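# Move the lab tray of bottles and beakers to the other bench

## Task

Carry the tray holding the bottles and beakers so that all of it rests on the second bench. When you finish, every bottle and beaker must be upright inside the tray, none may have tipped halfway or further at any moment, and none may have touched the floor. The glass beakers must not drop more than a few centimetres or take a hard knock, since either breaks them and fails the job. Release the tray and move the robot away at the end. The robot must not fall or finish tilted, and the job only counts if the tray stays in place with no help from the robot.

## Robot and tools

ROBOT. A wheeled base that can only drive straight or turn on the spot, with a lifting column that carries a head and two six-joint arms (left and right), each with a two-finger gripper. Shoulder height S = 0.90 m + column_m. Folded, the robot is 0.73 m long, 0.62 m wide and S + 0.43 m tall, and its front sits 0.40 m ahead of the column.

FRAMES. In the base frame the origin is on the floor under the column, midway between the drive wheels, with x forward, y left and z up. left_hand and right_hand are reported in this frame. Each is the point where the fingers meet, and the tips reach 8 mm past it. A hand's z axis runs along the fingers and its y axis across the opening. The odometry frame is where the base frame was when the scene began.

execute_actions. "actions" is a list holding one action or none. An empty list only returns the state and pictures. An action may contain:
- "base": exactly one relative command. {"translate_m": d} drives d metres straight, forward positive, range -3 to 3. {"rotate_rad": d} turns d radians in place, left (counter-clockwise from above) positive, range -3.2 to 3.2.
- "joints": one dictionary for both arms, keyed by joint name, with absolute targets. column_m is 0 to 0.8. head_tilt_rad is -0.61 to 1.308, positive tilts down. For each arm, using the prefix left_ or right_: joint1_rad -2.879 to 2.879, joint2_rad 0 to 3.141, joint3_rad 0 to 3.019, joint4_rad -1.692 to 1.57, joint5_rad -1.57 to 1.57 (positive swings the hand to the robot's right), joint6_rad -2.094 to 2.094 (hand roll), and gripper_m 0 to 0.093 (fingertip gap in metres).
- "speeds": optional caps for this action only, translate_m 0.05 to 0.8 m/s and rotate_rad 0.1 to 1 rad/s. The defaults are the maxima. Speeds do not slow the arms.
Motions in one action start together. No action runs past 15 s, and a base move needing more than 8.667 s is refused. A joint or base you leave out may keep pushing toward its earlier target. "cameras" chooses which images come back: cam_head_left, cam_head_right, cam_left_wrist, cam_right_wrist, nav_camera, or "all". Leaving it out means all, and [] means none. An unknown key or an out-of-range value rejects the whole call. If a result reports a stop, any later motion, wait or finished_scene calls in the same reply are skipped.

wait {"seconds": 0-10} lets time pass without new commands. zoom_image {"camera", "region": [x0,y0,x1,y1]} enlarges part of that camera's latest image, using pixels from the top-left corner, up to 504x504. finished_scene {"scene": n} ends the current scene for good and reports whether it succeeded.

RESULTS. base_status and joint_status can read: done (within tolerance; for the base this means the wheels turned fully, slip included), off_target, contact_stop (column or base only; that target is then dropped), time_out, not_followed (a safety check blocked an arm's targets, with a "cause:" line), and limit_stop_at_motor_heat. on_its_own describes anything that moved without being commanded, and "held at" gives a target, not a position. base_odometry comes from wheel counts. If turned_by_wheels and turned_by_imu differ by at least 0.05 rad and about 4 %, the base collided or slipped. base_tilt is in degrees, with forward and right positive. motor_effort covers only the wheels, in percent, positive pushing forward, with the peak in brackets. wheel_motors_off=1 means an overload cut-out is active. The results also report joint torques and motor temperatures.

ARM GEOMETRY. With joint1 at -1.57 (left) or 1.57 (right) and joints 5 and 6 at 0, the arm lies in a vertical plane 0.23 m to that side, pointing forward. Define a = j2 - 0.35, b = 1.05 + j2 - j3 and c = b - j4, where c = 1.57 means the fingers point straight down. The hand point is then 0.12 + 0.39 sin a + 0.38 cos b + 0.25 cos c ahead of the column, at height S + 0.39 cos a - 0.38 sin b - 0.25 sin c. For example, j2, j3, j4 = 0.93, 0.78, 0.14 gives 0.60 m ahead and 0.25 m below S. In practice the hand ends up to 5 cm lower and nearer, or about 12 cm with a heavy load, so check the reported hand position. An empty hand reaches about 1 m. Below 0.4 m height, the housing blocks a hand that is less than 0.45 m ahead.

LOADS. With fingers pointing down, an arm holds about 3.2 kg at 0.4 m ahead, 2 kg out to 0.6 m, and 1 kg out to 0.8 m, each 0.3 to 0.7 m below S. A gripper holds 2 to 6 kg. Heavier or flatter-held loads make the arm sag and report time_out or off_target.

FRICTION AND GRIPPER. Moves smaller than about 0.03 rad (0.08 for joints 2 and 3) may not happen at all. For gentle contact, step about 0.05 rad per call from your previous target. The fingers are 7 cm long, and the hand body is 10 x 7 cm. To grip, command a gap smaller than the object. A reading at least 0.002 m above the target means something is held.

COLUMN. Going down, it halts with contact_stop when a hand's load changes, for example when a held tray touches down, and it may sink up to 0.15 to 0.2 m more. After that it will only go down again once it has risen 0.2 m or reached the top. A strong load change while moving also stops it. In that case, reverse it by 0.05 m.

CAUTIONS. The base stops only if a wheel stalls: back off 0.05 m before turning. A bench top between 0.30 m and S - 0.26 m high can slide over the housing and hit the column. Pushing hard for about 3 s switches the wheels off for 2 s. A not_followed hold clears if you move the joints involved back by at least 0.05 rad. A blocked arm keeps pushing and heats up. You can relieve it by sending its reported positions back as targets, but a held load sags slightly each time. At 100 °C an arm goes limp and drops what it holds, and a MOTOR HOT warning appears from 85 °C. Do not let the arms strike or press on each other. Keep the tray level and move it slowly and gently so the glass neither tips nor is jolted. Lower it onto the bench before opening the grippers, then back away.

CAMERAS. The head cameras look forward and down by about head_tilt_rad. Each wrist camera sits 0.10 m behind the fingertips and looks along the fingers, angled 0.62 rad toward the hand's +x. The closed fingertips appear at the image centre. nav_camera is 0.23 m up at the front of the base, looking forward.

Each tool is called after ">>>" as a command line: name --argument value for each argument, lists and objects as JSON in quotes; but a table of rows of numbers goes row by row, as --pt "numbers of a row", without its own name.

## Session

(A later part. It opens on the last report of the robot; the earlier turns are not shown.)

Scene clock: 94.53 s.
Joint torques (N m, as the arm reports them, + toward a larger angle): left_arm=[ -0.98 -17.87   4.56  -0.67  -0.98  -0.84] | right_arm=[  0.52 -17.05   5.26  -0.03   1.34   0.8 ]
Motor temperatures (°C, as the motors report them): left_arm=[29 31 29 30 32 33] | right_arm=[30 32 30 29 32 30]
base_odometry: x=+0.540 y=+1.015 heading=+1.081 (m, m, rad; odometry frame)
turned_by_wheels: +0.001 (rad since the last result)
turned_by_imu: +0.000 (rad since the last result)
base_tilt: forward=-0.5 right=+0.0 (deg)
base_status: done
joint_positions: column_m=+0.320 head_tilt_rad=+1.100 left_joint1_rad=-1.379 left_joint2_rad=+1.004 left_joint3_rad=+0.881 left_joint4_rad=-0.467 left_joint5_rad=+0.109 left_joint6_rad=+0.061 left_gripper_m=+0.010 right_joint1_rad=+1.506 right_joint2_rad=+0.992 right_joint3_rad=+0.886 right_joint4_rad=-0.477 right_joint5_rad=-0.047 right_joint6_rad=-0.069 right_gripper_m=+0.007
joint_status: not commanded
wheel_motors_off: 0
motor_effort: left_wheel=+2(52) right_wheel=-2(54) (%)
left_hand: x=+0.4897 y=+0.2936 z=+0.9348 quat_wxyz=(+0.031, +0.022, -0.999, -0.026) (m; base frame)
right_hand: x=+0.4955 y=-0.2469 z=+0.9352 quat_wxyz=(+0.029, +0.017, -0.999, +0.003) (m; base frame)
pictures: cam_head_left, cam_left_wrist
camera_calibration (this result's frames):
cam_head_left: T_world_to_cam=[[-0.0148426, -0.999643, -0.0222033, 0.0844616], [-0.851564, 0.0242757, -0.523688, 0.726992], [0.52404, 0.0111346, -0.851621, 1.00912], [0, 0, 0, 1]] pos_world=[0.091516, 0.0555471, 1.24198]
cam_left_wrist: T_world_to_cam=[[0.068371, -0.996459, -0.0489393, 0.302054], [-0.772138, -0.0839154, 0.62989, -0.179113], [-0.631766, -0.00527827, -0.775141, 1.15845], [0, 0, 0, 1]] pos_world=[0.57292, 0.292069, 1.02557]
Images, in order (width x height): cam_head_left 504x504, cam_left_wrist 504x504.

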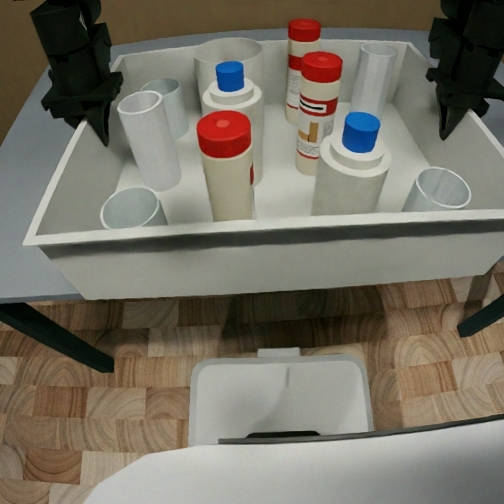

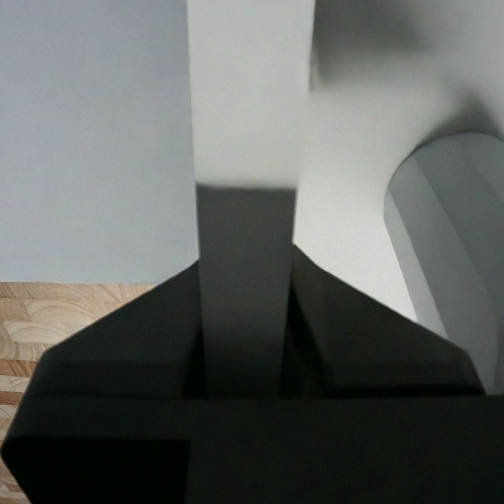

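>>> execute_actions --actions '[{"base":{"translate_m":0.14},"speeds":{"translate_m":0.1},"joints":{"column_m":0.25}}]' --cameras '[]'

>>> execute_actions --actions '[{"joints":{"column_m":0.215}}]' --cameras '["cam_head_left"]'

Scene clock: 102.10 s.
Joint torques (N m, as the arm reports them, + toward a larger angle): left_arm=[ -1.64 -18.45   4.67  -0.6   -1.    -0.86] | right_arm=[  0.21 -17.31   5.1    0.15   1.33   0.82]
Motor temperatures (°C, as the motors report them): left_arm=[29 31 29 30 32 33] | right_arm=[30 33 30 29 32 30]
base_odometry: x=+0.606 y=+1.139 heading=+1.082 (m, m, rad; odometry frame)
turned_by_wheels: +0.001 (rad since the last result)
turned_by_imu: +0.001 (rad since the last result)
base_tilt: forward=-0.6 right=+0.0 (deg)
base_status: done
joint_positions: column_m=+0.250 head_tilt_rad=+1.100 left_joint1_rad=-1.379 left_joint2_rad=+1.005 left_joint3_rad=+0.881 left_joint4_rad=-0.468 left_joint5_rad=+0.109 left_joint6_rad=+0.062 left_gripper_m=+0.010 right_joint1_rad=+1.506 right_joint2_rad=+0.994 right_joint3_rad=+0.886 right_joint4_rad=-0.477 right_joint5_rad=-0.046 right_joint6_rad=-0.069 right_gripper_m=+0.007
joint_status: all done
wheel_motors_off: 0
motor_effort: left_wheel=+1(30) right_wheel=-1(31) (%)
left_hand: x=+0.4889 y=+0.2935 z=+0.8644 quat_wxyz=(+0.032, +0.022, -0.999, -0.026) (m; base frame)
right_hand: x=+0.4949 y=-0.2469 z=+0.8648 quat_wxyz=(+0.031, +0.017, -0.999, +0.003) (m; base frame)
pictures: none
No camera images: the call's "cameras" was empty. Leave "cameras" out to get every camera's image.

Scene clock: 103.13 s.
Joint torques (N m, as the arm reports them, + toward a larger angle): left_arm=[ -1.51 -15.29   4.95  -0.21  -0.93  -0.85] | right_arm=[  0.27 -14.6    5.49   0.07   1.54   0.77]
Motor temperatures (°C, as the motors report them): left_arm=[29 31 29 30 32 33] | right_arm=[30 33 30 29 32 30]
base_odometry: x=+0.606 y=+1.139 heading=+1.082 (m, m, rad; odometry frame)
turned_by_wheels: +0.000 (rad since the last result)
turned_by_imu: +0.000 (rad since the last result)
base_tilt: forward=-0.5 right=+0.0 (deg)
base_status: not commanded
joint_positions: column_m=+0.215 head_tilt_rad=+1.100 left_joint1_rad=-1.374 left_joint2_rad=+0.960 left_joint3_rad=+0.881 left_joint4_rad=-0.480 left_joint5_rad=+0.107 left_joint6_rad=+0.061 left_gripper_m=+0.010 right_joint1_rad=+1.506 right_joint2_rad=+0.962 right_joint3_rad=+0.886 right_joint4_rad=-0.480 right_joint5_rad=-0.052 right_joint6_rad=-0.067 right_gripper_m=+0.007
joint_status: all done
wheel_motors_off: 0
motor_effort: left_wheel=+3(4) right_wheel=+0(3) (%)
left_hand: x=+0.4983 y=+0.2944 z=+0.8463 quat_wxyz=(+0.016, +0.021, -0.999, -0.030) (m; base frame)
right_hand: x=+0.5034 y=-0.2456 z=+0.8419 quat_wxyz=(+0.016, +0.017, -1.000, +0.001) (m; base frame)
pictures: cam_head_left
camera_calibration (this result's frames):
cam_head_left: T_world_to_cam=[[-0.0148434, -0.999643, -0.0222028, 0.0821337], [-0.851582, 0.0242757, -0.52366, 0.672066], [0.524012, 0.0111346, -0.851638, 0.919873], [0, 0, 0, 1]] pos_world=[0.0915139, 0.0555471, 1.13716]
Images, in order (width x height): cam_head_left 504x504.

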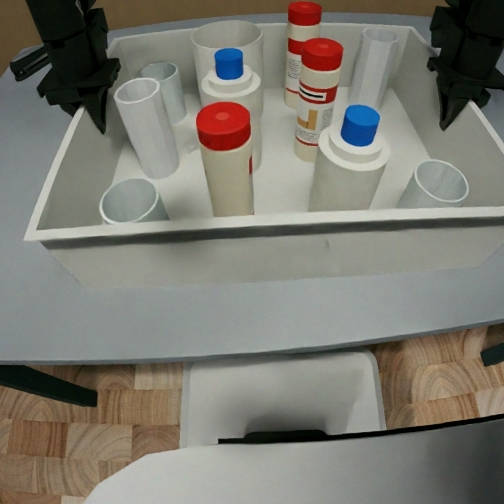

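>>> execute_actions --actions '[{"joints":{"left_gripper_m":0.035,"right_gripper_m":0.035}}]' --cameras '[]'

>>> execute_actions --actions '[{"joints":{"column_m":0.35}}]' --cameras '[]'

>>> execute_actions --actions '[{"base":{"translate_m":-0.6}}]' --cameras '["cam_head_left"]'

>>> finished_scene --scene 1

Scene clock: 113.20 s.
Joint torques (N m, as the arm reports them, + toward a larger angle): left_arm=[ -1.32 -13.35   4.97  -0.24  -0.13  -0.13] | right_arm=[  0.08 -13.32   5.74   0.2    0.11   0.1 ]
Motor temperatures (°C, as the motors report them): left_arm=[29 31 30 30 32 33] | right_arm=[30 32 30 29 32 30]
base_odometry: x=+0.606 y=+1.139 heading=+1.082 (m, m, rad; odometry frame)
turned_by_wheels: +0.000 (rad since the last result)
turned_by_imu: +0.000 (rad since the last result)
base_tilt: forward=-0.5 right=+0.2 (deg)
base_status: not commanded
joint_positions: column_m=+0.215 head_tilt_rad=+1.100 left_joint1_rad=-1.381 left_joint2_rad=+0.940 left_joint3_rad=+0.881 left_joint4_rad=-0.480 left_joint5_rad=+0.083 left_joint6_rad=-0.010 left_gripper_m=+0.035 right_joint1_rad=+1.508 right_joint2_rad=+0.944 right_joint3_rad=+0.886 right_joint4_rad=-0.482 right_joint5_rad=-0.017 right_joint6_rad=-0.009 right_gripper_m=+0.035
joint_status: all done
wheel_motors_off: 0
motor_effort: left_wheel=+2(4) right_wheel=-2(2) (%)
left_hand: x=+0.5036 y=+0.2948 z=+0.8538 quat_wxyz=(+0.006, +0.053, -0.998, -0.041) (m; base frame)
right_hand: x=+0.5075 y=-0.2504 z=+0.8488 quat_wxyz=(+0.008, -0.012, -1.000, +0.018) (m; base frame)
pictures: none
No camera images: the call's "cameras" was empty. Leave "cameras" out to get every camera's image.

Scene clock: 115.57 s.
Joint torques (N m, as the arm reports them, + toward a larger angle): left_arm=[ -1.13 -13.82   5.1   -0.17  -0.12  -0.08] | right_arm=[  0.3  -13.44   5.55   0.22   0.09   0.13]
Motor temperatures (°C, as the motors report them): left_arm=[29 31 30 30 32 33] | right_arm=[30 32 30 29 32 30]
base_odometry: x=+0.606 y=+1.139 heading=+1.082 (m, m, rad; odometry frame)
turned_by_wheels: +0.000 (rad since the last result)
turned_by_imu: +0.000 (rad since the last result)
base_tilt: forward=-0.5 right=+0.1 (deg)
base_status: not commanded
joint_positions: column_m=+0.350 head_tilt_rad=+1.100 left_joint1_rad=-1.381 left_joint2_rad=+0.940 left_joint3_rad=+0.881 left_joint4_rad=-0.480 left_joint5_rad=+0.083 left_joint6_rad=-0.010 left_gripper_m=+0.035 right_joint1_rad=+1.508 right_joint2_rad=+0.944 right_joint3_rad=+0.886 right_joint4_rad=-0.482 right_joint5_rad=-0.017 right_joint6_rad=-0.008 right_gripper_m=+0.035
joint_status: all done
wheel_motors_off: 0
motor_effort: left_wheel=+2(2) right_wheel=-1(4) (%)
left_hand: x=+0.5037 y=+0.2948 z=+0.9888 quat_wxyz=(+0.006, +0.053, -0.998, -0.041) (m; base frame)
right_hand: x=+0.5076 y=-0.2504 z=+0.9838 quat_wxyz=(+0.008, -0.012, -1.000, +0.018) (m; base frame)
pictures: none
No camera images: the call's "cameras" was empty. Leave "cameras" out to get every camera's image.

Scene clock: 118.33 s.
Joint torques (N m, as the arm reports them, + toward a larger angle): left_arm=[ -1.2  -13.28   5.09  -0.04  -0.1   -0.09] | right_arm=[ -0.02 -12.62   5.72   0.51   0.08   0.14]
Motor temperatures (°C, as the motors report them): left_arm=[29 31 30 30 32 33] | right_arm=[30 32 30 29 32 30]
base_odometry: x=+0.324 y=+0.609 heading=+1.083 (m, m, rad; odometry frame)
turned_by_wheels: +0.001 (rad since the last result)
turned_by_imu: +0.001 (rad since the last result)
base_tilt: forward=-0.5 right=+0.1 (deg)
base_status: done
joint_positions: column_m=+0.350 head_tilt_rad=+1.100 left_joint1_rad=-1.382 left_joint2_rad=+0.938 left_joint3_rad=+0.882 left_joint4_rad=-0.482 left_joint5_rad=+0.082 left_joint6_rad=-0.010 left_gripper_m=+0.035 right_joint1_rad=+1.508 right_joint2_rad=+0.942 right_joint3_rad=+0.886 right_joint4_rad=-0.486 right_joint5_rad=-0.017 right_joint6_rad=-0.008 right_gripper_m=+0.035
joint_status: not commanded
wheel_motors_off: 0
motor_effort: left_wheel=+1(62) right_wheel=-1(32) (%)
left_hand: x=+0.5049 y=+0.2943 z=+0.9899 quat_wxyz=(+0.005, +0.053, -0.998, -0.041) (m; base frame)
right_hand: x=+0.5072 y=-0.2504 z=+0.9845 quat_wxyz=(+0.009, -0.012, -1.000, +0.018) (m; base frame)
pictures: cam_head_left
camera_calibration (this result's frames):
cam_head_left: T_world_to_cam=[[-0.0148511, -0.999643, -0.0221976, 0.0851209], [-0.851764, 0.0242757, -0.523363, 0.742285], [0.523715, 0.0111346, -0.851821, 1.03496], [0, 0, 0, 1]] pos_world=[0.0914916, 0.0555471, 1.27197]
Images, in order (width x height): cam_head_left 504x504.

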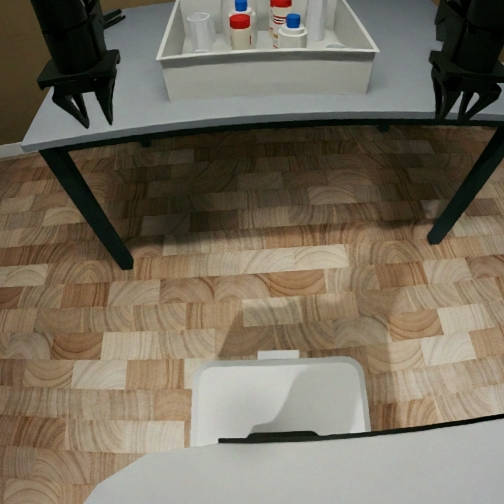

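The scene is finished: the task was done.


## Next scene

The same job, from a new start.

>>> execute_actions --actions '[{"joints":{"head_tilt_rad":0.6}}]'

Scene clock: 0.70 s.
Joint torques (N m, as the arm reports them, + toward a larger angle): left_arm=[-1.32 -7.73 -0.8  -1.37  0.06  0.04] | right_arm=[-0.62 -6.06 -0.68 -1.07 -0.02  0.04]
Motor temperatures (°C, as the motors report them): left_arm=[29 30 29 30 31 32] | right_arm=[30 31 29 29 31 30]
base_odometry: x=+0.000 y=+0.000 heading=+0.000 (m, m, rad; odometry frame)
turned_by_wheels: +0.000 (rad since the last result)
turned_by_imu: +0.000 (rad since the last result)
base_tilt: forward=-0.6 right=+0.2 (deg)
base_status: not commanded
joint_positions: column_m=+0.557 head_tilt_rad=+0.618 left_joint1_rad=-1.579 left_joint2_rad=+0.905 left_joint3_rad=+0.423 left_joint4_rad=-0.926 left_joint5_rad=+0.028 left_joint6_rad=-0.048 left_gripper_m=+0.095 right_joint1_rad=+1.579 right_joint2_rad=+0.875 right_joint3_rad=+0.417 right_joint4_rad=-0.903 right_joint5_rad=+0.028 right_joint6_rad=-0.022 right_gripper_m=+0.094
joint_status: all done
wheel_motors_off: 0
motor_effort: left_wheel=+0(0) right_wheel=+3(2) (%)
left_hand: x=+0.1539 y=+0.2178 z=+1.2478 quat_wxyz=(+0.428, +0.024, -0.903, +0.005) (m; base frame)
right_hand: x=+0.1603 y=-0.2284 z=+1.2455 quat_wxyz=(+0.407, +0.019, -0.913, +0.006) (m; base frame)
pictures: cam_head_left, cam_head_right, cam_left_wrist, cam_right_wrist, nav_camera
camera_calibration (this result's frames):
cam_head_left: T_world_to_cam=[[-0.00285738, -0.999643, -0.0265542, 0.0958323], [-0.511729, 0.0242757, -0.858804, 1.35099], [0.859142, 0.0111346, -0.511616, 0.669511], [0, 0, 0, 1]] pos_world=[0.116409, 0.0555471, 1.50531]
cam_head_right: T_world_to_cam=[[-0.00293558, -0.999889, -0.0145771, -0.0221886], [-0.517123, 0.0139946, -0.855797, 1.34786], [0.855906, 0.00502586, -0.517107, 0.674638], [0, 0, 0, 1]] pos_world=[0.119517, -0.0444395, 1.50203]
cam_left_wrist: T_world_to_cam=[[0.0696306, -0.997169, -0.0283982, 0.239142], [-0.0615005, -0.0327042, 0.997571, -1.22116], [-0.995675, -0.067715, -0.0636036, 0.370291], [0, 0, 0, 1]] pos_world=[0.276936, 0.223602, 1.24853]
cam_right_wrist: T_world_to_cam=[[0.0266102, -0.99964, -0.00356199, -0.224652], [-0.128902, -0.0069648, 0.991633, -1.2114], [-0.9913, -0.0259284, -0.129041, 0.435948], [0, 0, 0, 1]] pos_world=[0.281981, -0.221705, 1.25672]
Images, in order (width x height): cam_head_left 504x504, cam_head_right 504x504, cam_left_wrist 504x504, cam_right_wrist 504x504, nav_camera 504x504.

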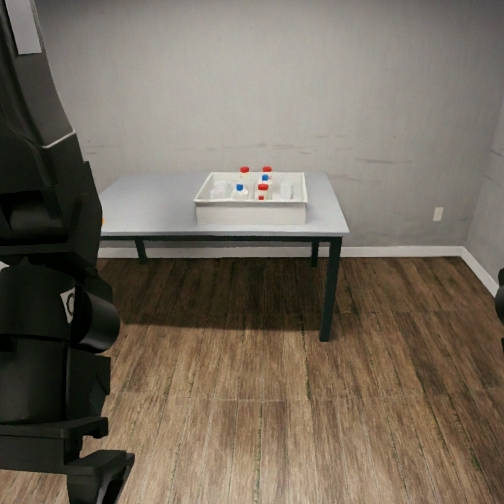

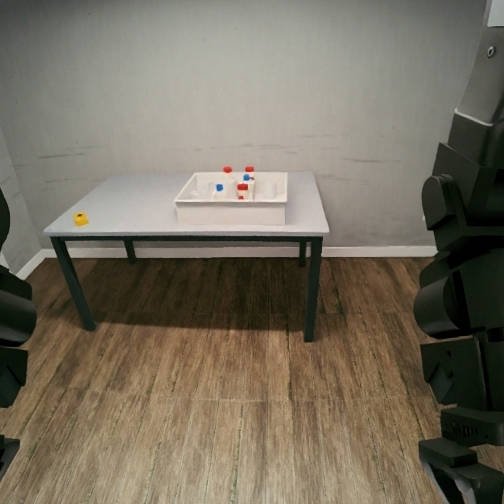

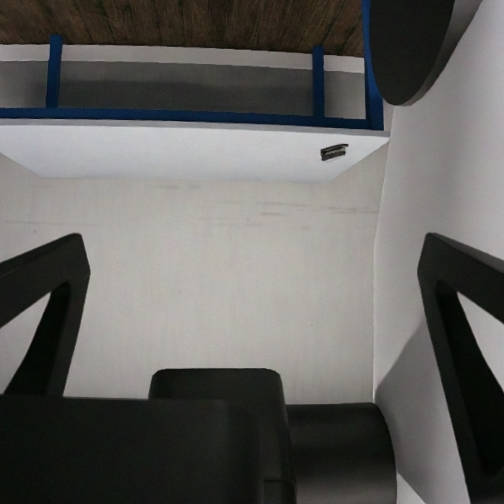

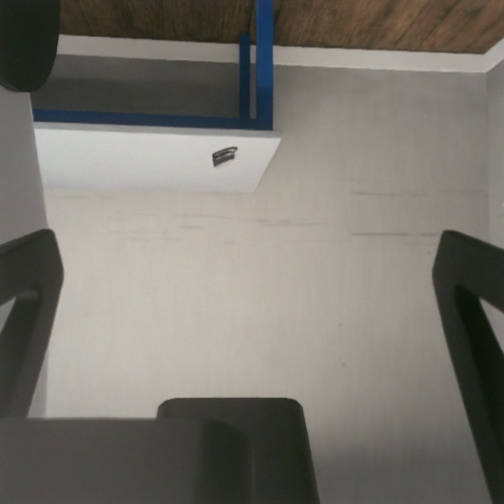

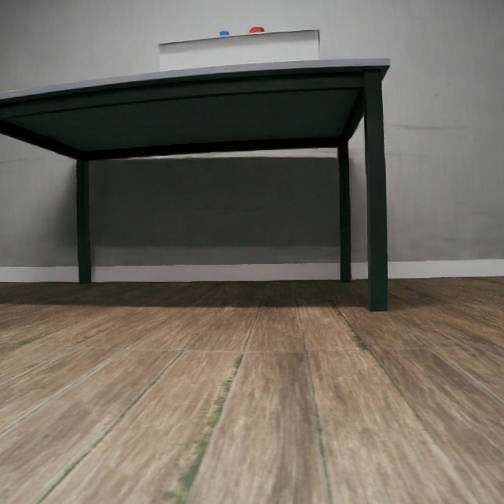

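>>> execute_actions --actions '[{"base":{"rotate_rad":0.24},"joints":{"left_joint2_rad":0.93,"left_joint3_rad":0.9,"left_joint4_rad":-0.49,"right_joint2_rad":0.93,"right_joint3_rad":0.9,"right_joint4_rad":-0.49,"left_joint1_rad":-1.44,"right_joint1_rad":1.44,"left_joint5_rad":0.08,"right_joint5_rad":-0.08,"left_joint6_rad":0.04,"right_joint6_rad":-0.06,"left_gripper_m":0.06,"right_gripper_m":0.06}}]' --cameras '[]'

>>> execute_actions --actions '[{"base":{"translate_m":0.72},"joints":{"column_m":0.36}}]' --cameras '[]'

>>> execute_actions --actions '[{"base":{"rotate_rad":-0.34}}]' --cameras '[]'

>>> execute_actions --actions '[{"base":{"translate_m":0.55},"joints":{"head_tilt_rad":1.1,"column_m":0.31}}]' --cameras '["cam_head_left","cam_right_wrist","cam_left_wrist"]'

Scene clock: 22.03 s.
Joint torques (N m, as the arm reports them, + toward a larger angle): left_arm=[ -0.85 -13.15   3.94   0.17   0.02   0.16] | right_arm=[ -0.87 -12.4    3.95   0.42  -0.03  -0.02]
Motor temperatures (°C, as the motors report them): left_arm=[29 30 29 30 31 32] | right_arm=[30 32 29 29 31 30]
base_odometry: x=+0.000 y=+0.000 heading=+0.238 (m, m, rad; odometry frame)
turned_by_wheels: +0.238 (rad since the last result)
turned_by_imu: +0.240 (rad since the last result)
base_tilt: forward=-0.5 right=+0.1 (deg)
base_status: done
joint_positions: column_m=+0.557 head_tilt_rad=+0.617 left_joint1_rad=-1.440 left_joint2_rad=+0.929 left_joint3_rad=+0.898 left_joint4_rad=-0.492 left_joint5_rad=+0.080 left_joint6_rad=+0.030 left_gripper_m=+0.060 right_joint1_rad=+1.438 right_joint2_rad=+0.929 right_joint3_rad=+0.911 right_joint4_rad=-0.484 right_joint5_rad=-0.079 right_joint6_rad=-0.053 right_gripper_m=+0.060
joint_status: all done
wheel_motors_off: 0
motor_effort: left_wheel=-7(35) right_wheel=+7(48) (%)
left_hand: x=+0.5153 y=+0.2690 z=+1.1999 quat_wxyz=(-0.001, +0.018, -1.000, -0.017) (m; base frame)
right_hand: x=+0.5250 y=-0.2713 z=+1.2027 quat_wxyz=(-0.012, -0.005, -1.000, +0.019) (m; base frame)
pictures: none
No camera images: the call's "cameras" was empty. Leave "cameras" out to get every camera's image.

Scene clock: 25.17 s.
Joint torques (N m, as the arm reports them, + toward a larger angle): left_arm=[ -0.9  -13.97   4.     0.27   0.03   0.15] | right_arm=[ -1.41 -12.68   4.04   0.51  -0.06  -0.04]
Motor temperatures (°C, as the motors report them): left_arm=[29 30 29 30 31 32] | right_arm=[30 32 29 29 31 30]
base_odometry: x=+0.700 y=+0.170 heading=+0.237 (m, m, rad; odometry frame)
turned_by_wheels: +0.000 (rad since the last result)
turned_by_imu: -0.001 (rad since the last result)
base_tilt: forward=-0.5 right=+0.1 (deg)
base_status: done
joint_positions: column_m=+0.360 head_tilt_rad=+0.617 left_joint1_rad=-1.440 left_joint2_rad=+0.929 left_joint3_rad=+0.898 left_joint4_rad=-0.492 left_joint5_rad=+0.080 left_joint6_rad=+0.030 left_gripper_m=+0.060 right_joint1_rad=+1.438 right_joint2_rad=+0.929 right_joint3_rad=+0.910 right_joint4_rad=-0.485 right_joint5_rad=-0.079 right_joint6_rad=-0.053 right_gripper_m=+0.060
joint_status: all done
wheel_motors_off: 0
motor_effort: left_wheel=+0(51) right_wheel=+1(64) (%)
left_hand: x=+0.5156 y=+0.2691 z=+1.0033 quat_wxyz=(-0.001, +0.018, -1.000, -0.017) (m; base frame)
right_hand: x=+0.5240 y=-0.2713 z=+1.0059 quat_wxyz=(-0.011, -0.006, -1.000, +0.019) (m; base frame)
pictures: none
No camera images: the call's "cameras" was empty. Leave "cameras" out to get every camera's image.

Scene clock: 27.23 s.
Joint torques (N m, as the arm reports them, + toward a larger angle): left_arm=[ -0.72 -13.49   3.92   0.28   0.01   0.16] | right_arm=[ -0.9  -12.36   4.03   0.48  -0.04   0.01]
Motor temperatures (°C, as the motors report them): left_arm=[29 30 29 30 31 32] | right_arm=[30 32 29 29 31 30]
base_odometry: x=+0.700 y=+0.170 heading=-0.100 (m, m, rad; odometry frame)
turned_by_wheels: -0.338 (rad since the last result)
turned_by_imu: -0.341 (rad since the last result)
base_tilt: forward=-0.5 right=+0.1 (deg)
base_status: done
joint_positions: column_m=+0.360 head_tilt_rad=+0.617 left_joint1_rad=-1.440 left_joint2_rad=+0.929 left_joint3_rad=+0.898 left_joint4_rad=-0.492 left_joint5_rad=+0.080 left_joint6_rad=+0.030 left_gripper_m=+0.060 right_joint1_rad=+1.438 right_joint2_rad=+0.929 right_joint3_rad=+0.910 right_joint4_rad=-0.485 right_joint5_rad=-0.079 right_joint6_rad=-0.053 right_gripper_m=+0.060
joint_status: not commanded
wheel_motors_off: 0
motor_effort: left_wheel=+6(34) right_wheel=-6(57) (%)
left_hand: x=+0.5156 y=+0.2691 z=+1.0033 quat_wxyz=(-0.001, +0.018, -1.000, -0.017) (m; base frame)
right_hand: x=+0.5240 y=-0.2713 z=+1.0059 quat_wxyz=(-0.011, -0.006, -1.000, +0.019) (m; base frame)
pictures: none
No camera images: the call's "cameras" was empty. Leave "cameras" out to get every camera's image.

Scene clock: 29.90 s.
Joint torques (N m, as the arm reports them, + toward a larger angle): left_arm=[ -0.64 -13.46   4.2    0.03   0.     0.17] | right_arm=[ -0.98 -12.3    4.08   0.49  -0.06  -0.04]
Motor temperatures (°C, as the motors report them): left_arm=[29 30 29 30 31 32] | right_arm=[30 32 29 29 31 30]
base_odometry: x=+1.247 y=+0.114 heading=-0.101 (m, m, rad; odometry frame)
turned_by_wheels: +0.000 (rad since the last result)
turned_by_imu: -0.001 (rad since the last result)
base_tilt: forward=-0.5 right=+0.1 (deg)
base_status: done
joint_positions: column_m=+0.310 head_tilt_rad=+1.099 left_joint1_rad=-1.440 left_joint2_rad=+0.929 left_joint3_rad=+0.898 left_joint4_rad=-0.492 left_joint5_rad=+0.080 left_joint6_rad=+0.030 left_gripper_m=+0.060 right_joint1_rad=+1.438 right_joint2_rad=+0.929 right_joint3_rad=+0.909 right_joint4_rad=-0.486 right_joint5_rad=-0.079 right_joint6_rad=-0.053 right_gripper_m=+0.060
joint_status: all done
wheel_motors_off: 0
motor_effort: left_wheel=+0(53) right_wheel=-1(50) (%)
left_hand: x=+0.5154 y=+0.2690 z=+0.9532 quat_wxyz=(-0.001, +0.018, -1.000, -0.017) (m; base frame)
right_hand: x=+0.5235 y=-0.2713 z=+0.9557 quat_wxyz=(-0.010, -0.006, -1.000, +0.019) (m; base frame)
pictures: cam_head_left, cam_left_wrist, cam_right_wrist
camera_calibration (this result's frames):
cam_head_left: T_world_to_cam=[[-0.0148377, -0.999643, -0.0222066, 0.0842479], [-0.851447, 0.0242757, -0.523878, 0.722096], [0.52423, 0.0111346, -0.851504, 1.0006], [0, 0, 0, 1]] pos_world=[0.0915303, 0.0555471, 1.23218]
cam_left_wrist: T_world_to_cam=[[0.0617652, -0.997703, -0.0278331, 0.260385], [-0.811772, -0.0664401, 0.580183, -0.109789], [-0.580699, -0.013241, -0.814011, 1.20176], [0, 0, 0, 1]] pos_world=[0.592653, 0.268405, 1.04919]
cam_right_wrist: T_world_to_cam=[[-0.0217247, -0.999368, 0.0281188, -0.28305], [-0.834204, 0.0336215, 0.55043, -0.075666], [-0.551027, -0.0114989, -0.834408, 1.20501], [0, 0, 0, 1]] pos_world=[0.594721, -0.266471, 1.05507]
Images, in order (width x height): cam_head_left 504x504, cam_left_wrist 504x504, cam_right_wrist 504x504.

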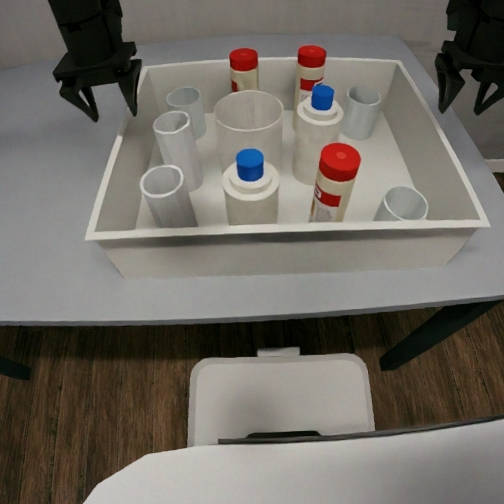

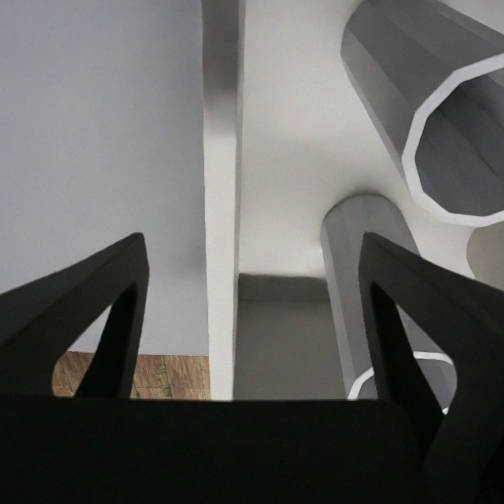

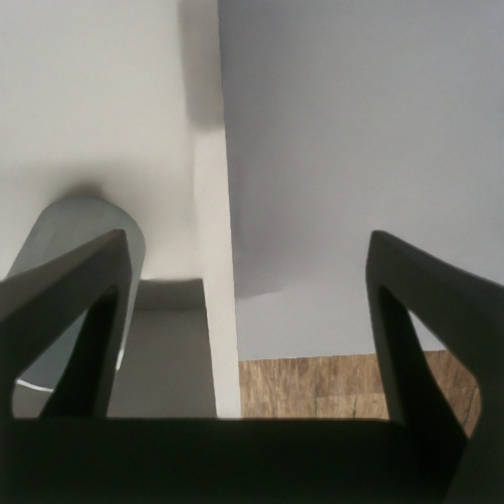

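>>> execute_actions --actions '[{"base":{"translate_m":0.035},"joints":{"column_m":0.25,"left_joint1_rad":-1.4,"right_joint1_rad":1.468,"left_gripper_m":0.04,"right_gripper_m":0.05}}]' --cameras '["cam_right_wrist","cam_left_wrist"]'

Scene clock: 38.93 s.
Joint torques (N m, as the arm reports them, + toward a larger angle): left_arm=[ -0.76 -13.56   4.1    0.26   0.01   0.18] | right_arm=[ -0.27 -11.95   4.1    0.41  -0.1   -0.04]
Motor temperatures (°C, as the motors report them): left_arm=[29 30 29 30 31 32] | right_arm=[30 32 30 29 30 30]
base_odometry: x=+1.282 y=+0.111 heading=-0.101 (m, m, rad; odometry frame)
turned_by_wheels: +0.000 (rad since the last result)
turned_by_imu: +0.000 (rad since the last result)
base_tilt: forward=-0.5 right=+0.1 (deg)
base_status: done
joint_positions: column_m=+0.250 head_tilt_rad=+1.100 left_joint1_rad=-1.399 left_joint2_rad=+0.929 left_joint3_rad=+0.898 left_joint4_rad=-0.492 left_joint5_rad=+0.080 left_joint6_rad=+0.030 left_gripper_m=+0.040 right_joint1_rad=+1.457 right_joint2_rad=+0.929 right_joint3_rad=+0.909 right_joint4_rad=-0.486 right_joint5_rad=-0.079 right_joint6_rad=-0.053 right_gripper_m=+0.050
joint_status: all done
wheel_motors_off: 0
motor_effort: left_wheel=+0(27) right_wheel=+0(27) (%)
left_hand: x=+0.5147 y=+0.2869 z=+0.8953 quat_wxyz=(-0.002, +0.028, -0.999, -0.035) (m; base frame)
right_hand: x=+0.5236 y=-0.2624 z=+0.8950 quat_wxyz=(-0.010, -0.001, -1.000, +0.010) (m; base frame)
pictures: cam_left_wrist, cam_right_wrist
camera_calibration (this result's frames):
cam_left_wrist: T_world_to_cam=[[0.0818439, -0.994669, -0.0627263, 0.296643], [-0.810503, -0.103052, 0.576598, -0.0625495], [-0.579988, 0.00364886, -0.814617, 1.14974], [0, 0, 0, 1]] pos_world=[0.591863, 0.28442, 0.991273]
cam_right_wrist: T_world_to_cam=[[-0.0118762, -0.99987, 0.0109115, -0.262408], [-0.834031, 0.0159248, 0.551488, -0.0481026], [-0.55159, -0.00255095, -0.834111, 1.15682], [0, 0, 0, 1]] pos_world=[0.594855, -0.258657, 0.994308]
Images, in order (width x height): cam_left_wrist 504x504, cam_right_wrist 504x504.

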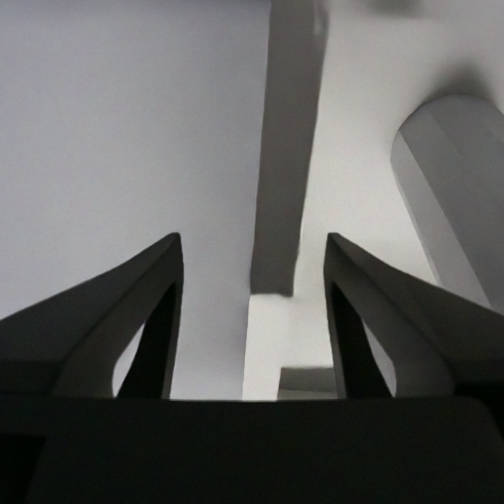

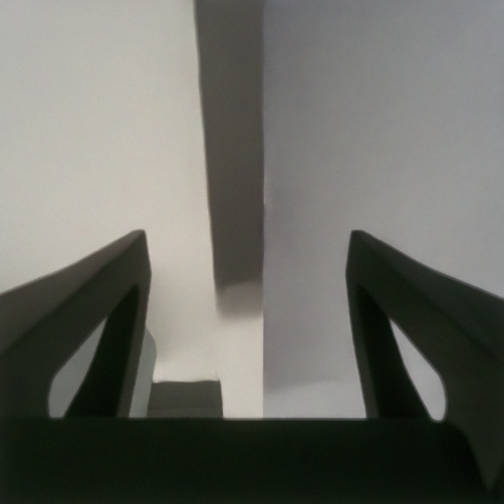

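>>> execute_actions --actions '[{"joints":{"column_m":0.2,"left_gripper_m":0.048}}]' --cameras '[]'

>>> execute_actions --actions '[{"joints":{"left_gripper_m":0,"right_gripper_m":0}}]' --cameras '[]'

>>> execute_actions --actions '[{"joints":{"column_m":0.28}}]' --cameras '["cam_head_left"]'

Scene clock: 49.60 s.
Joint torques (N m, as the arm reports them, + toward a larger angle): left_arm=[ -0.49 -13.5    4.22   0.1    0.01   0.17] | right_arm=[  0.24 -12.48   4.03   0.54  -0.08  -0.05]
Motor temperatures (°C, as the motors report them): left_arm=[29 31 29 30 31 32] | right_arm=[30 32 30 29 30 30]
base_odometry: x=+1.282 y=+0.111 heading=-0.101 (m, m, rad; odometry frame)
turned_by_wheels: +0.000 (rad since the last result)
turned_by_imu: +0.000 (rad since the last result)
base_tilt: forward=-0.4 right=-0.1 (deg)
base_status: not commanded
joint_positions: column_m=+0.200 head_tilt_rad=+1.100 left_joint1_rad=-1.399 left_joint2_rad=+0.929 left_joint3_rad=+0.898 left_joint4_rad=-0.492 left_joint5_rad=+0.080 left_joint6_rad=+0.030 left_gripper_m=+0.048 right_joint1_rad=+1.457 right_joint2_rad=+0.929 right_joint3_rad=+0.909 right_joint4_rad=-0.486 right_joint5_rad=-0.079 right_joint6_rad=-0.053 right_gripper_m=+0.050
joint_status: all done
wheel_motors_off: 0
motor_effort: left_wheel=+0(0) right_wheel=+0(1) (%)
left_hand: x=+0.5147 y=+0.2869 z=+0.8453 quat_wxyz=(-0.002, +0.028, -0.999, -0.035) (m; base frame)
right_hand: x=+0.5236 y=-0.2624 z=+0.8450 quat_wxyz=(-0.010, -0.001, -1.000, +0.010) (m; base frame)
pictures: none
No camera images: the call's "cameras" was empty. Leave "cameras" out to get every camera's image.

Scene clock: 50.27 s.
Joint torques (N m, as the arm reports them, + toward a larger angle): left_arm=[ -0.04 -13.41   4.02   0.21  -1.05  -0.33] | right_arm=[ -0.05 -12.3    4.13   0.59   0.96   0.19]
Motor temperatures (°C, as the motors report them): left_arm=[29 31 29 30 31 32] | right_arm=[30 32 30 29 30 30]
base_odometry: x=+1.282 y=+0.111 heading=-0.101 (m, m, rad; odometry frame)
turned_by_wheels: +0.000 (rad since the last result)
turned_by_imu: +0.000 (rad since the last result)
base_tilt: forward=-0.6 right=+0.0 (deg)
base_status: not commanded
joint_positions: column_m=+0.200 head_tilt_rad=+1.100 left_joint1_rad=-1.401 left_joint2_rad=+0.929 left_joint3_rad=+0.898 left_joint4_rad=-0.492 left_joint5_rad=+0.112 left_joint6_rad=+0.076 left_gripper_m=+0.009 right_joint1_rad=+1.456 right_joint2_rad=+0.929 right_joint3_rad=+0.909 right_joint4_rad=-0.486 right_joint5_rad=-0.103 right_joint6_rad=-0.074 right_gripper_m=+0.007
joint_status: left_gripper_m off_target (ended at +0.009, target +0.000); right_gripper_m off_target (ended at +0.007, target +0.000)
wheel_motors_off: 0
motor_effort: left_wheel=+0(2) right_wheel=+0(2) (%)
left_hand: x=+0.5153 y=+0.2806 z=+0.8449 quat_wxyz=(-0.002, +0.004, -1.000, -0.018) (m; base frame)
right_hand: x=+0.5238 y=-0.2588 z=+0.8448 quat_wxyz=(-0.010, +0.009, -1.000, -0.001) (m; base frame)
pictures: none
No camera images: the call's "cameras" was empty. Leave "cameras" out to get every camera's image.

Scene clock: 51.90 s.
Joint torques (N m, as the arm reports them, + toward a larger angle): left_arm=[ -0.5  -18.64   4.42  -0.57  -1.19  -0.42] | right_arm=[ -0.25 -17.03   4.61  -0.35   1.45   0.25]
Motor temperatures (°C, as the motors report them): left_arm=[29 31 29 30 31 32] | right_arm=[30 32 30 29 31 30]
base_odometry: x=+1.282 y=+0.111 heading=-0.101 (m, m, rad; odometry frame)
turned_by_wheels: +0.000 (rad since the last result)
turned_by_imu: +0.000 (rad since the last result)
base_tilt: forward=-0.5 right=+0.1 (deg)
base_status: not commanded
joint_positions: column_m=+0.280 head_tilt_rad=+1.100 left_joint1_rad=-1.401 left_joint2_rad=+0.996 left_joint3_rad=+0.883 left_joint4_rad=-0.472 left_joint5_rad=+0.117 left_joint6_rad=+0.083 left_gripper_m=+0.008 right_joint1_rad=+1.457 right_joint2_rad=+0.990 right_joint3_rad=+0.894 right_joint4_rad=-0.469 right_joint5_rad=-0.116 right_joint6_rad=-0.080 right_gripper_m=+0.006
joint_status: all done
wheel_motors_off: 0
motor_effort: left_wheel=+0(1) right_wheel=+0(2) (%)
left_hand: x=+0.4927 y=+0.2819 z=+0.8967 quat_wxyz=(+0.028, +0.005, -1.000, -0.013) (m; base frame)
right_hand: x=+0.5025 y=-0.2578 z=+0.8983 quat_wxyz=(+0.019, +0.009, -1.000, -0.010) (m; base frame)
pictures: cam_head_left
camera_calibration (this result's frames):
cam_head_left: T_world_to_cam=[[-0.0148426, -0.999643, -0.0222033, 0.0835731], [-0.851564, 0.0242757, -0.523688, 0.706036], [0.524041, 0.0111346, -0.851621, 0.975038], [0, 0, 0, 1]] pos_world=[0.0915161, 0.0555471, 1.20196]
Images, in order (width x height): cam_head_left 504x504.

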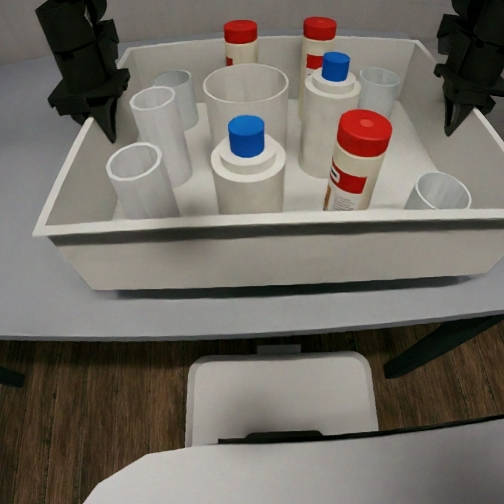

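>>> execute_actions --actions '[{"base":{"translate_m":-1.25},"joints":{"column_m":0.32},"speeds":{"translate_m":0.3}}]' --cameras '[]'

>>> execute_actions --actions '[{"base":{"rotate_rad":3.06},"speeds":{"rotate_rad":0.5}}]' --cameras '["nav_camera"]'

>>> execute_actions --actions '[{"base":{"translate_m":0.95},"speeds":{"translate_m":0.3}}]' --cameras '["cam_head_left","cam_left_wrist"]'

Scene clock: 66.03 s.
Joint torques (N m, as the arm reports them, + toward a larger angle): left_arm=[ -0.17 -18.5    4.66  -0.51  -1.2   -0.4 ] | right_arm=[ -0.41 -16.9    4.9   -0.41   1.47   0.31]
Motor temperatures (°C, as the motors report them): left_arm=[29 31 30 30 32 32] | right_arm=[30 33 30 29 32 30]
base_odometry: x=+0.038 y=+0.236 heading=-0.100 (m, m, rad; odometry frame)
turned_by_wheels: +0.001 (rad since the last result)
turned_by_imu: +0.001 (rad since the last result)
base_tilt: forward=-0.5 right=+0.1 (deg)
base_status: done
joint_positions: column_m=+0.320 head_tilt_rad=+1.100 left_joint1_rad=-1.401 left_joint2_rad=+0.999 left_joint3_rad=+0.879 left_joint4_rad=-0.471 left_joint5_rad=+0.117 left_joint6_rad=+0.083 left_gripper_m=+0.008 right_joint1_rad=+1.457 right_joint2_rad=+0.994 right_joint3_rad=+0.890 right_joint4_rad=-0.470 right_joint5_rad=-0.116 right_joint6_rad=-0.081 right_gripper_m=+0.006
joint_status: all done
wheel_motors_off: 0
motor_effort: left_wheel=+1(29) right_wheel=+0(29) (%)
left_hand: x=+0.4892 y=+0.2818 z=+0.9348 quat_wxyz=(+0.032, +0.005, -0.999, -0.012) (m; base frame)
right_hand: x=+0.4993 y=-0.2578 z=+0.9365 quat_wxyz=(+0.023, +0.009, -1.000, -0.010) (m; base frame)
pictures: none
No camera images: the call's "cameras" was empty. Leave "cameras" out to get every camera's image.

Scene clock: 73.40 s.
Joint torques (N m, as the arm reports them, + toward a larger angle): left_arm=[ -0.4  -17.88   4.77  -0.53  -1.15  -0.4 ] | right_arm=[ -0.16 -16.95   4.87  -0.31   1.42   0.3 ]
Motor temperatures (°C, as the motors report them): left_arm=[29 31 30 30 33 32] | right_arm=[30 33 30 29 32 30]
base_odometry: x=+0.038 y=+0.236 heading=+2.958 (m, m, rad; odometry frame)
turned_by_wheels: +3.058 (rad since the last result)
turned_by_imu: +3.099 (rad since the last result)
base_tilt: forward=-0.5 right=+0.1 (deg)
base_status: done
joint_positions: column_m=+0.320 head_tilt_rad=+1.100 left_joint1_rad=-1.400 left_joint2_rad=+0.999 left_joint3_rad=+0.879 left_joint4_rad=-0.471 left_joint5_rad=+0.115 left_joint6_rad=+0.083 left_gripper_m=+0.008 right_joint1_rad=+1.458 right_joint2_rad=+0.994 right_joint3_rad=+0.890 right_joint4_rad=-0.470 right_joint5_rad=-0.116 right_joint6_rad=-0.082 right_gripper_m=+0.006
joint_status: not commanded
wheel_motors_off: 0
motor_effort: left_wheel=-8(40) right_wheel=+7(61) (%)
left_hand: x=+0.4891 y=+0.2825 z=+0.9348 quat_wxyz=(+0.032, +0.005, -0.999, -0.013) (m; base frame)
right_hand: x=+0.4993 y=-0.2571 z=+0.9365 quat_wxyz=(+0.023, +0.010, -1.000, -0.011) (m; base frame)
pictures: nav_camera
Images, in order (width x height): nav_camera 504x504.

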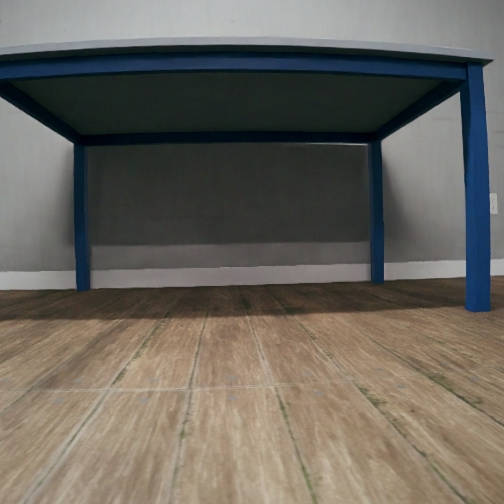

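Scene clock: 77.70 s.
Joint torques (N m, as the arm reports them, + toward a larger angle): left_arm=[ -1.3  -18.2    5.05  -0.56  -1.15  -0.41] | right_arm=[ -0.17 -17.41   4.8   -0.22   1.44   0.28]
Motor temperatures (°C, as the motors report them): left_arm=[29 31 30 30 33 32] | right_arm=[30 33 30 29 32 30]
base_odometry: x=-0.896 y=+0.409 heading=+2.959 (m, m, rad; odometry frame)
turned_by_wheels: +0.001 (rad since the last result)
turned_by_imu: +0.000 (rad since the last result)
base_tilt: forward=-0.5 right=+0.1 (deg)
base_status: done
joint_positions: column_m=+0.320 head_tilt_rad=+1.100 left_joint1_rad=-1.400 left_joint2_rad=+1.000 left_joint3_rad=+0.878 left_joint4_rad=-0.471 left_joint5_rad=+0.116 left_joint6_rad=+0.084 left_gripper_m=+0.008 right_joint1_rad=+1.458 right_joint2_rad=+0.994 right_joint3_rad=+0.890 right_joint4_rad=-0.471 right_joint5_rad=-0.116 right_joint6_rad=-0.082 right_gripper_m=+0.006
joint_status: not commanded
wheel_motors_off: 0
motor_effort: left_wheel=+1(53) right_wheel=-1(54) (%)
left_hand: x=+0.4885 y=+0.2824 z=+0.9344 quat_wxyz=(+0.033, +0.005, -0.999, -0.013) (m; base frame)
right_hand: x=+0.4988 y=-0.2572 z=+0.9362 quat_wxyz=(+0.024, +0.010, -1.000, -0.011) (m; base frame)
pictures: cam_head_left, cam_left_wrist
camera_calibration (this result's frames):
cam_head_left: T_world_to_cam=[[-0.014846, -0.999643, -0.0222011, 0.0844588], [-0.851643, 0.0242757, -0.523561, 0.726828], [0.523913, 0.0111346, -0.851699, 1.00922], [0, 0, 0, 1]] pos_world=[0.0915065, 0.0555471, 1.24197]
cam_left_wrist: T_world_to_cam=[[0.0361785, -0.999101, -0.0220969, 0.28237], [-0.771679, -0.0419791, 0.634625, -0.197214], [-0.634982, -0.00590802, -0.772504, 1.15665], [0, 0, 0, 1]] pos_world=[0.572048, 0.280671, 1.02491]
Images, in order (width x height): cam_head_left 504x504, cam_left_wrist 504x504.

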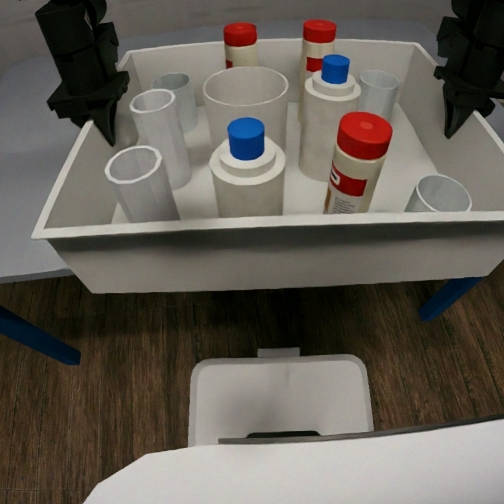

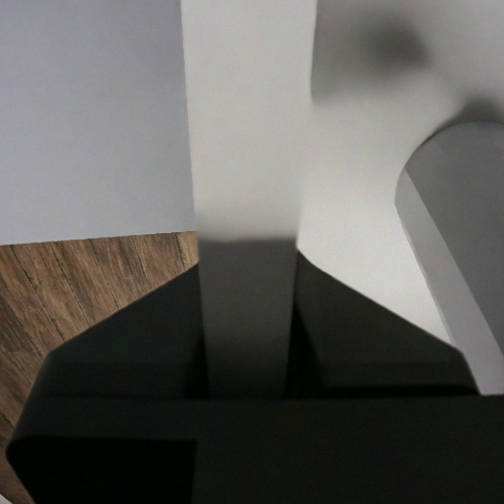

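>>> execute_actions --actions '[{"base":{"translate_m":0.19},"speeds":{"translate_m":0.1},"joints":{"column_m":0.25}}]' --cameras '[]'

>>> execute_actions --actions '[{"joints":{"column_m":0.215}}]' --cameras '["cam_head_right"]'

Scene clock: 85.33 s.
Joint torques (N m, as the arm reports them, + toward a larger angle): left_arm=[ -0.03 -18.05   4.96  -0.54  -1.19  -0.41] | right_arm=[ -0.3  -17.11   4.74  -0.34   1.47   0.29]
Motor temperatures (°C, as the motors report them): left_arm=[29 32 30 30 33 32] | right_arm=[30 33 30 29 33 30]
base_odometry: x=-1.083 y=+0.444 heading=+2.960 (m, m, rad; odometry frame)
turned_by_wheels: +0.001 (rad since the last result)
turned_by_imu: +0.000 (rad since the last result)
base_tilt: forward=-0.4 right=+0.0 (deg)
base_status: done
joint_positions: column_m=+0.250 head_tilt_rad=+1.100 left_joint1_rad=-1.400 left_joint2_rad=+1.002 left_joint3_rad=+0.878 left_joint4_rad=-0.471 left_joint5_rad=+0.116 left_joint6_rad=+0.084 left_gripper_m=+0.008 right_joint1_rad=+1.458 right_joint2_rad=+0.995 right_joint3_rad=+0.890 right_joint4_rad=-0.470 right_joint5_rad=-0.115 right_joint6_rad=-0.082 right_gripper_m=+0.006
joint_status: all done
wheel_motors_off: 0
motor_effort: left_wheel=+2(29) right_wheel=-3(29) (%)
left_hand: x=+0.4879 y=+0.2824 z=+0.8641 quat_wxyz=(+0.034, +0.005, -0.999, -0.013) (m; base frame)
right_hand: x=+0.4985 y=-0.2573 z=+0.8659 quat_wxyz=(+0.024, +0.010, -1.000, -0.011) (m; base frame)
pictures: none
No camera images: the call's "cameras" was empty. Leave "cameras" out to get every camera's image.

Scene clock: 86.37 s.
Joint torques (N m, as the arm reports them, + toward a larger angle): left_arm=[ -0.63 -15.48   5.23   0.06  -1.19  -0.39] | right_arm=[ -0.19 -14.46   5.2    0.38   1.52   0.26]
Motor temperatures (°C, as the motors report them): left_arm=[29 32 30 30 33 32] | right_arm=[30 33 30 29 33 30]
base_odometry: x=-1.083 y=+0.444 heading=+2.960 (m, m, rad; odometry frame)
turned_by_wheels: +0.000 (rad since the last result)
turned_by_imu: +0.000 (rad since the last result)
base_tilt: forward=-0.5 right=+0.1 (deg)
base_status: not commanded
joint_positions: column_m=+0.215 head_tilt_rad=+1.100 left_joint1_rad=-1.396 left_joint2_rad=+0.960 left_joint3_rad=+0.878 left_joint4_rad=-0.490 left_joint5_rad=+0.116 left_joint6_rad=+0.083 left_gripper_m=+0.008 right_joint1_rad=+1.458 right_joint2_rad=+0.960 right_joint3_rad=+0.890 right_joint4_rad=-0.485 right_joint5_rad=-0.117 right_joint6_rad=-0.081 right_gripper_m=+0.006
joint_status: all done
wheel_motors_off: 0
motor_effort: left_wheel=+3(4) right_wheel=+0(3) (%)
left_hand: x=+0.4949 y=+0.2828 z=+0.8447 quat_wxyz=(+0.023, +0.006, -1.000, -0.016) (m; base frame)
right_hand: x=+0.5050 y=-0.2561 z=+0.8445 quat_wxyz=(+0.013, +0.011, -1.000, -0.011) (m; base frame)
pictures: cam_head_right
camera_calibration (this result's frames):
cam_head_right: T_world_to_cam=[[-0.00936098, -0.999889, -0.0115534, -0.0304788], [-0.855031, 0.0139946, -0.518388, 0.667147], [0.518492, 0.00502586, -0.855067, 0.920764], [0, 0, 0, 1]] pos_world=[0.0927369, -0.0444395, 1.1328]
Images, in order (width x height): cam_head_right 504x504.

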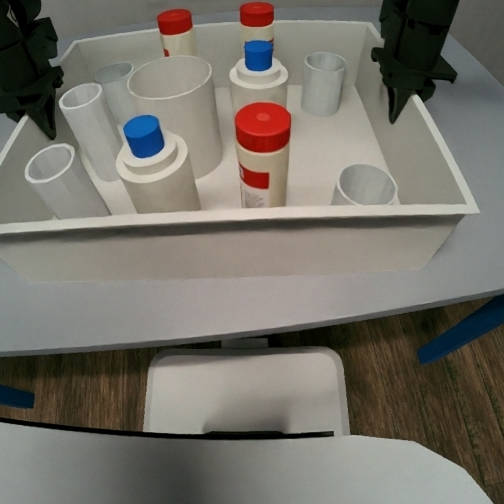

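>>> execute_actions --actions '[{"joints":{"left_gripper_m":0.045,"right_gripper_m":0.04}}]' --cameras '[]'

>>> execute_actions --actions '[{"joints":{"column_m":0.35}}]' --cameras '[]'

>>> execute_actions --actions '[{"base":{"translate_m":-0.6}}]' --cameras '[]'

>>> finished_scene --scene 2

Scene clock: 93.97 s.
Joint torques (N m, as the arm reports them, + toward a larger angle): left_arm=[ -0.69 -13.39   5.47  -0.06  -0.11   0.  ] | right_arm=[ -0.67 -13.1    5.33   0.3    0.08   0.13]
Motor temperatures (°C, as the motors report them): left_arm=[29 31 30 30 33 32] | right_arm=[30 33 30 29 33 30]
base_odometry: x=-1.083 y=+0.444 heading=+2.960 (m, m, rad; odometry frame)
turned_by_wheels: +0.000 (rad since the last result)
turned_by_imu: +0.000 (rad since the last result)
base_tilt: forward=-0.5 right=+0.1 (deg)
base_status: not commanded
joint_positions: column_m=+0.215 head_tilt_rad=+1.100 left_joint1_rad=-1.397 left_joint2_rad=+0.939 left_joint3_rad=+0.879 left_joint4_rad=-0.490 left_joint5_rad=+0.083 left_joint6_rad=+0.052 left_gripper_m=+0.045 right_joint1_rad=+1.461 right_joint2_rad=+0.944 right_joint3_rad=+0.890 right_joint4_rad=-0.485 right_joint5_rad=-0.082 right_joint6_rad=-0.070 right_gripper_m=+0.040
joint_status: all done
wheel_motors_off: 0
motor_effort: left_wheel=+3(4) right_wheel=-1(1) (%)
left_hand: x=+0.5009 y=+0.2871 z=+0.8530 quat_wxyz=(+0.012, +0.019, -0.999, -0.033) (m; base frame)
right_hand: x=+0.5088 y=-0.2606 z=+0.8504 quat_wxyz=(+0.007, +0.007, -1.000, +0.006) (m; base frame)
pictures: none
No camera images: the call's "cameras" was empty. Leave "cameras" out to get every camera's image.

Scene clock: 96.33 s.
Joint torques (N m, as the arm reports them, + toward a larger angle): left_arm=[ -0.5  -13.63   4.99  -0.03  -0.11  -0.11] | right_arm=[ -0.49 -13.08   5.52   0.49   0.04   0.16]
Motor temperatures (°C, as the motors report them): left_arm=[29 31 30 30 33 32] | right_arm=[30 33 30 29 32 30]
base_odometry: x=-1.083 y=+0.444 heading=+2.960 (m, m, rad; odometry frame)
turned_by_wheels: +0.000 (rad since the last result)
turned_by_imu: +0.000 (rad since the last result)
base_tilt: forward=-0.6 right=+0.1 (deg)
base_status: not commanded
joint_positions: column_m=+0.350 head_tilt_rad=+1.100 left_joint1_rad=-1.397 left_joint2_rad=+0.939 left_joint3_rad=+0.879 left_joint4_rad=-0.490 left_joint5_rad=+0.083 left_joint6_rad=+0.052 left_gripper_m=+0.045 right_joint1_rad=+1.461 right_joint2_rad=+0.944 right_joint3_rad=+0.890 right_joint4_rad=-0.485 right_joint5_rad=-0.082 right_joint6_rad=-0.070 right_gripper_m=+0.040
joint_status: all done
wheel_motors_off: 0
motor_effort: left_wheel=+2(3) right_wheel=-4(2) (%)
left_hand: x=+0.5009 y=+0.2871 z=+0.9879 quat_wxyz=(+0.012, +0.019, -0.999, -0.033) (m; base frame)
right_hand: x=+0.5090 y=-0.2606 z=+0.9855 quat_wxyz=(+0.007, +0.007, -1.000, +0.006) (m; base frame)
pictures: none
No camera images: the call's "cameras" was empty. Leave "cameras" out to get every camera's image.

Scene clock: 99.10 s.
Joint torques (N m, as the arm reports them, + toward a larger angle): left_arm=[ -0.75 -14.08   5.05   0.08  -0.09  -0.09] | right_arm=[ -0.66 -12.85   5.26   0.41   0.03   0.16]
Motor temperatures (°C, as the motors report them): left_arm=[29 31 30 30 33 32] | right_arm=[30 33 30 29 32 30]
base_odometry: x=-0.493 y=+0.335 heading=+2.961 (m, m, rad; odometry frame)
turned_by_wheels: +0.001 (rad since the last result)
turned_by_imu: +0.002 (rad since the last result)
base_tilt: forward=-0.6 right=+0.1 (deg)
base_status: done
joint_positions: column_m=+0.350 head_tilt_rad=+1.100 left_joint1_rad=-1.397 left_joint2_rad=+0.937 left_joint3_rad=+0.882 left_joint4_rad=-0.490 left_joint5_rad=+0.082 left_joint6_rad=+0.052 left_gripper_m=+0.045 right_joint1_rad=+1.461 right_joint2_rad=+0.942 right_joint3_rad=+0.890 right_joint4_rad=-0.488 right_joint5_rad=-0.082 right_joint6_rad=-0.069 right_gripper_m=+0.040
joint_status: not commanded
wheel_motors_off: 0
motor_effort: left_wheel=+1(63) right_wheel=-2(31) (%)
left_hand: x=+0.5033 y=+0.2872 z=+0.9892 quat_wxyz=(+0.010, +0.019, -0.999, -0.033) (m; base frame)
right_hand: x=+0.5089 y=-0.2606 z=+0.9861 quat_wxyz=(+0.007, +0.006, -1.000, +0.006) (m; base frame)
pictures: none
No camera images: the call's "cameras" was empty. Leave "cameras" out to get every camera's image.

The scene is finished: the task was done.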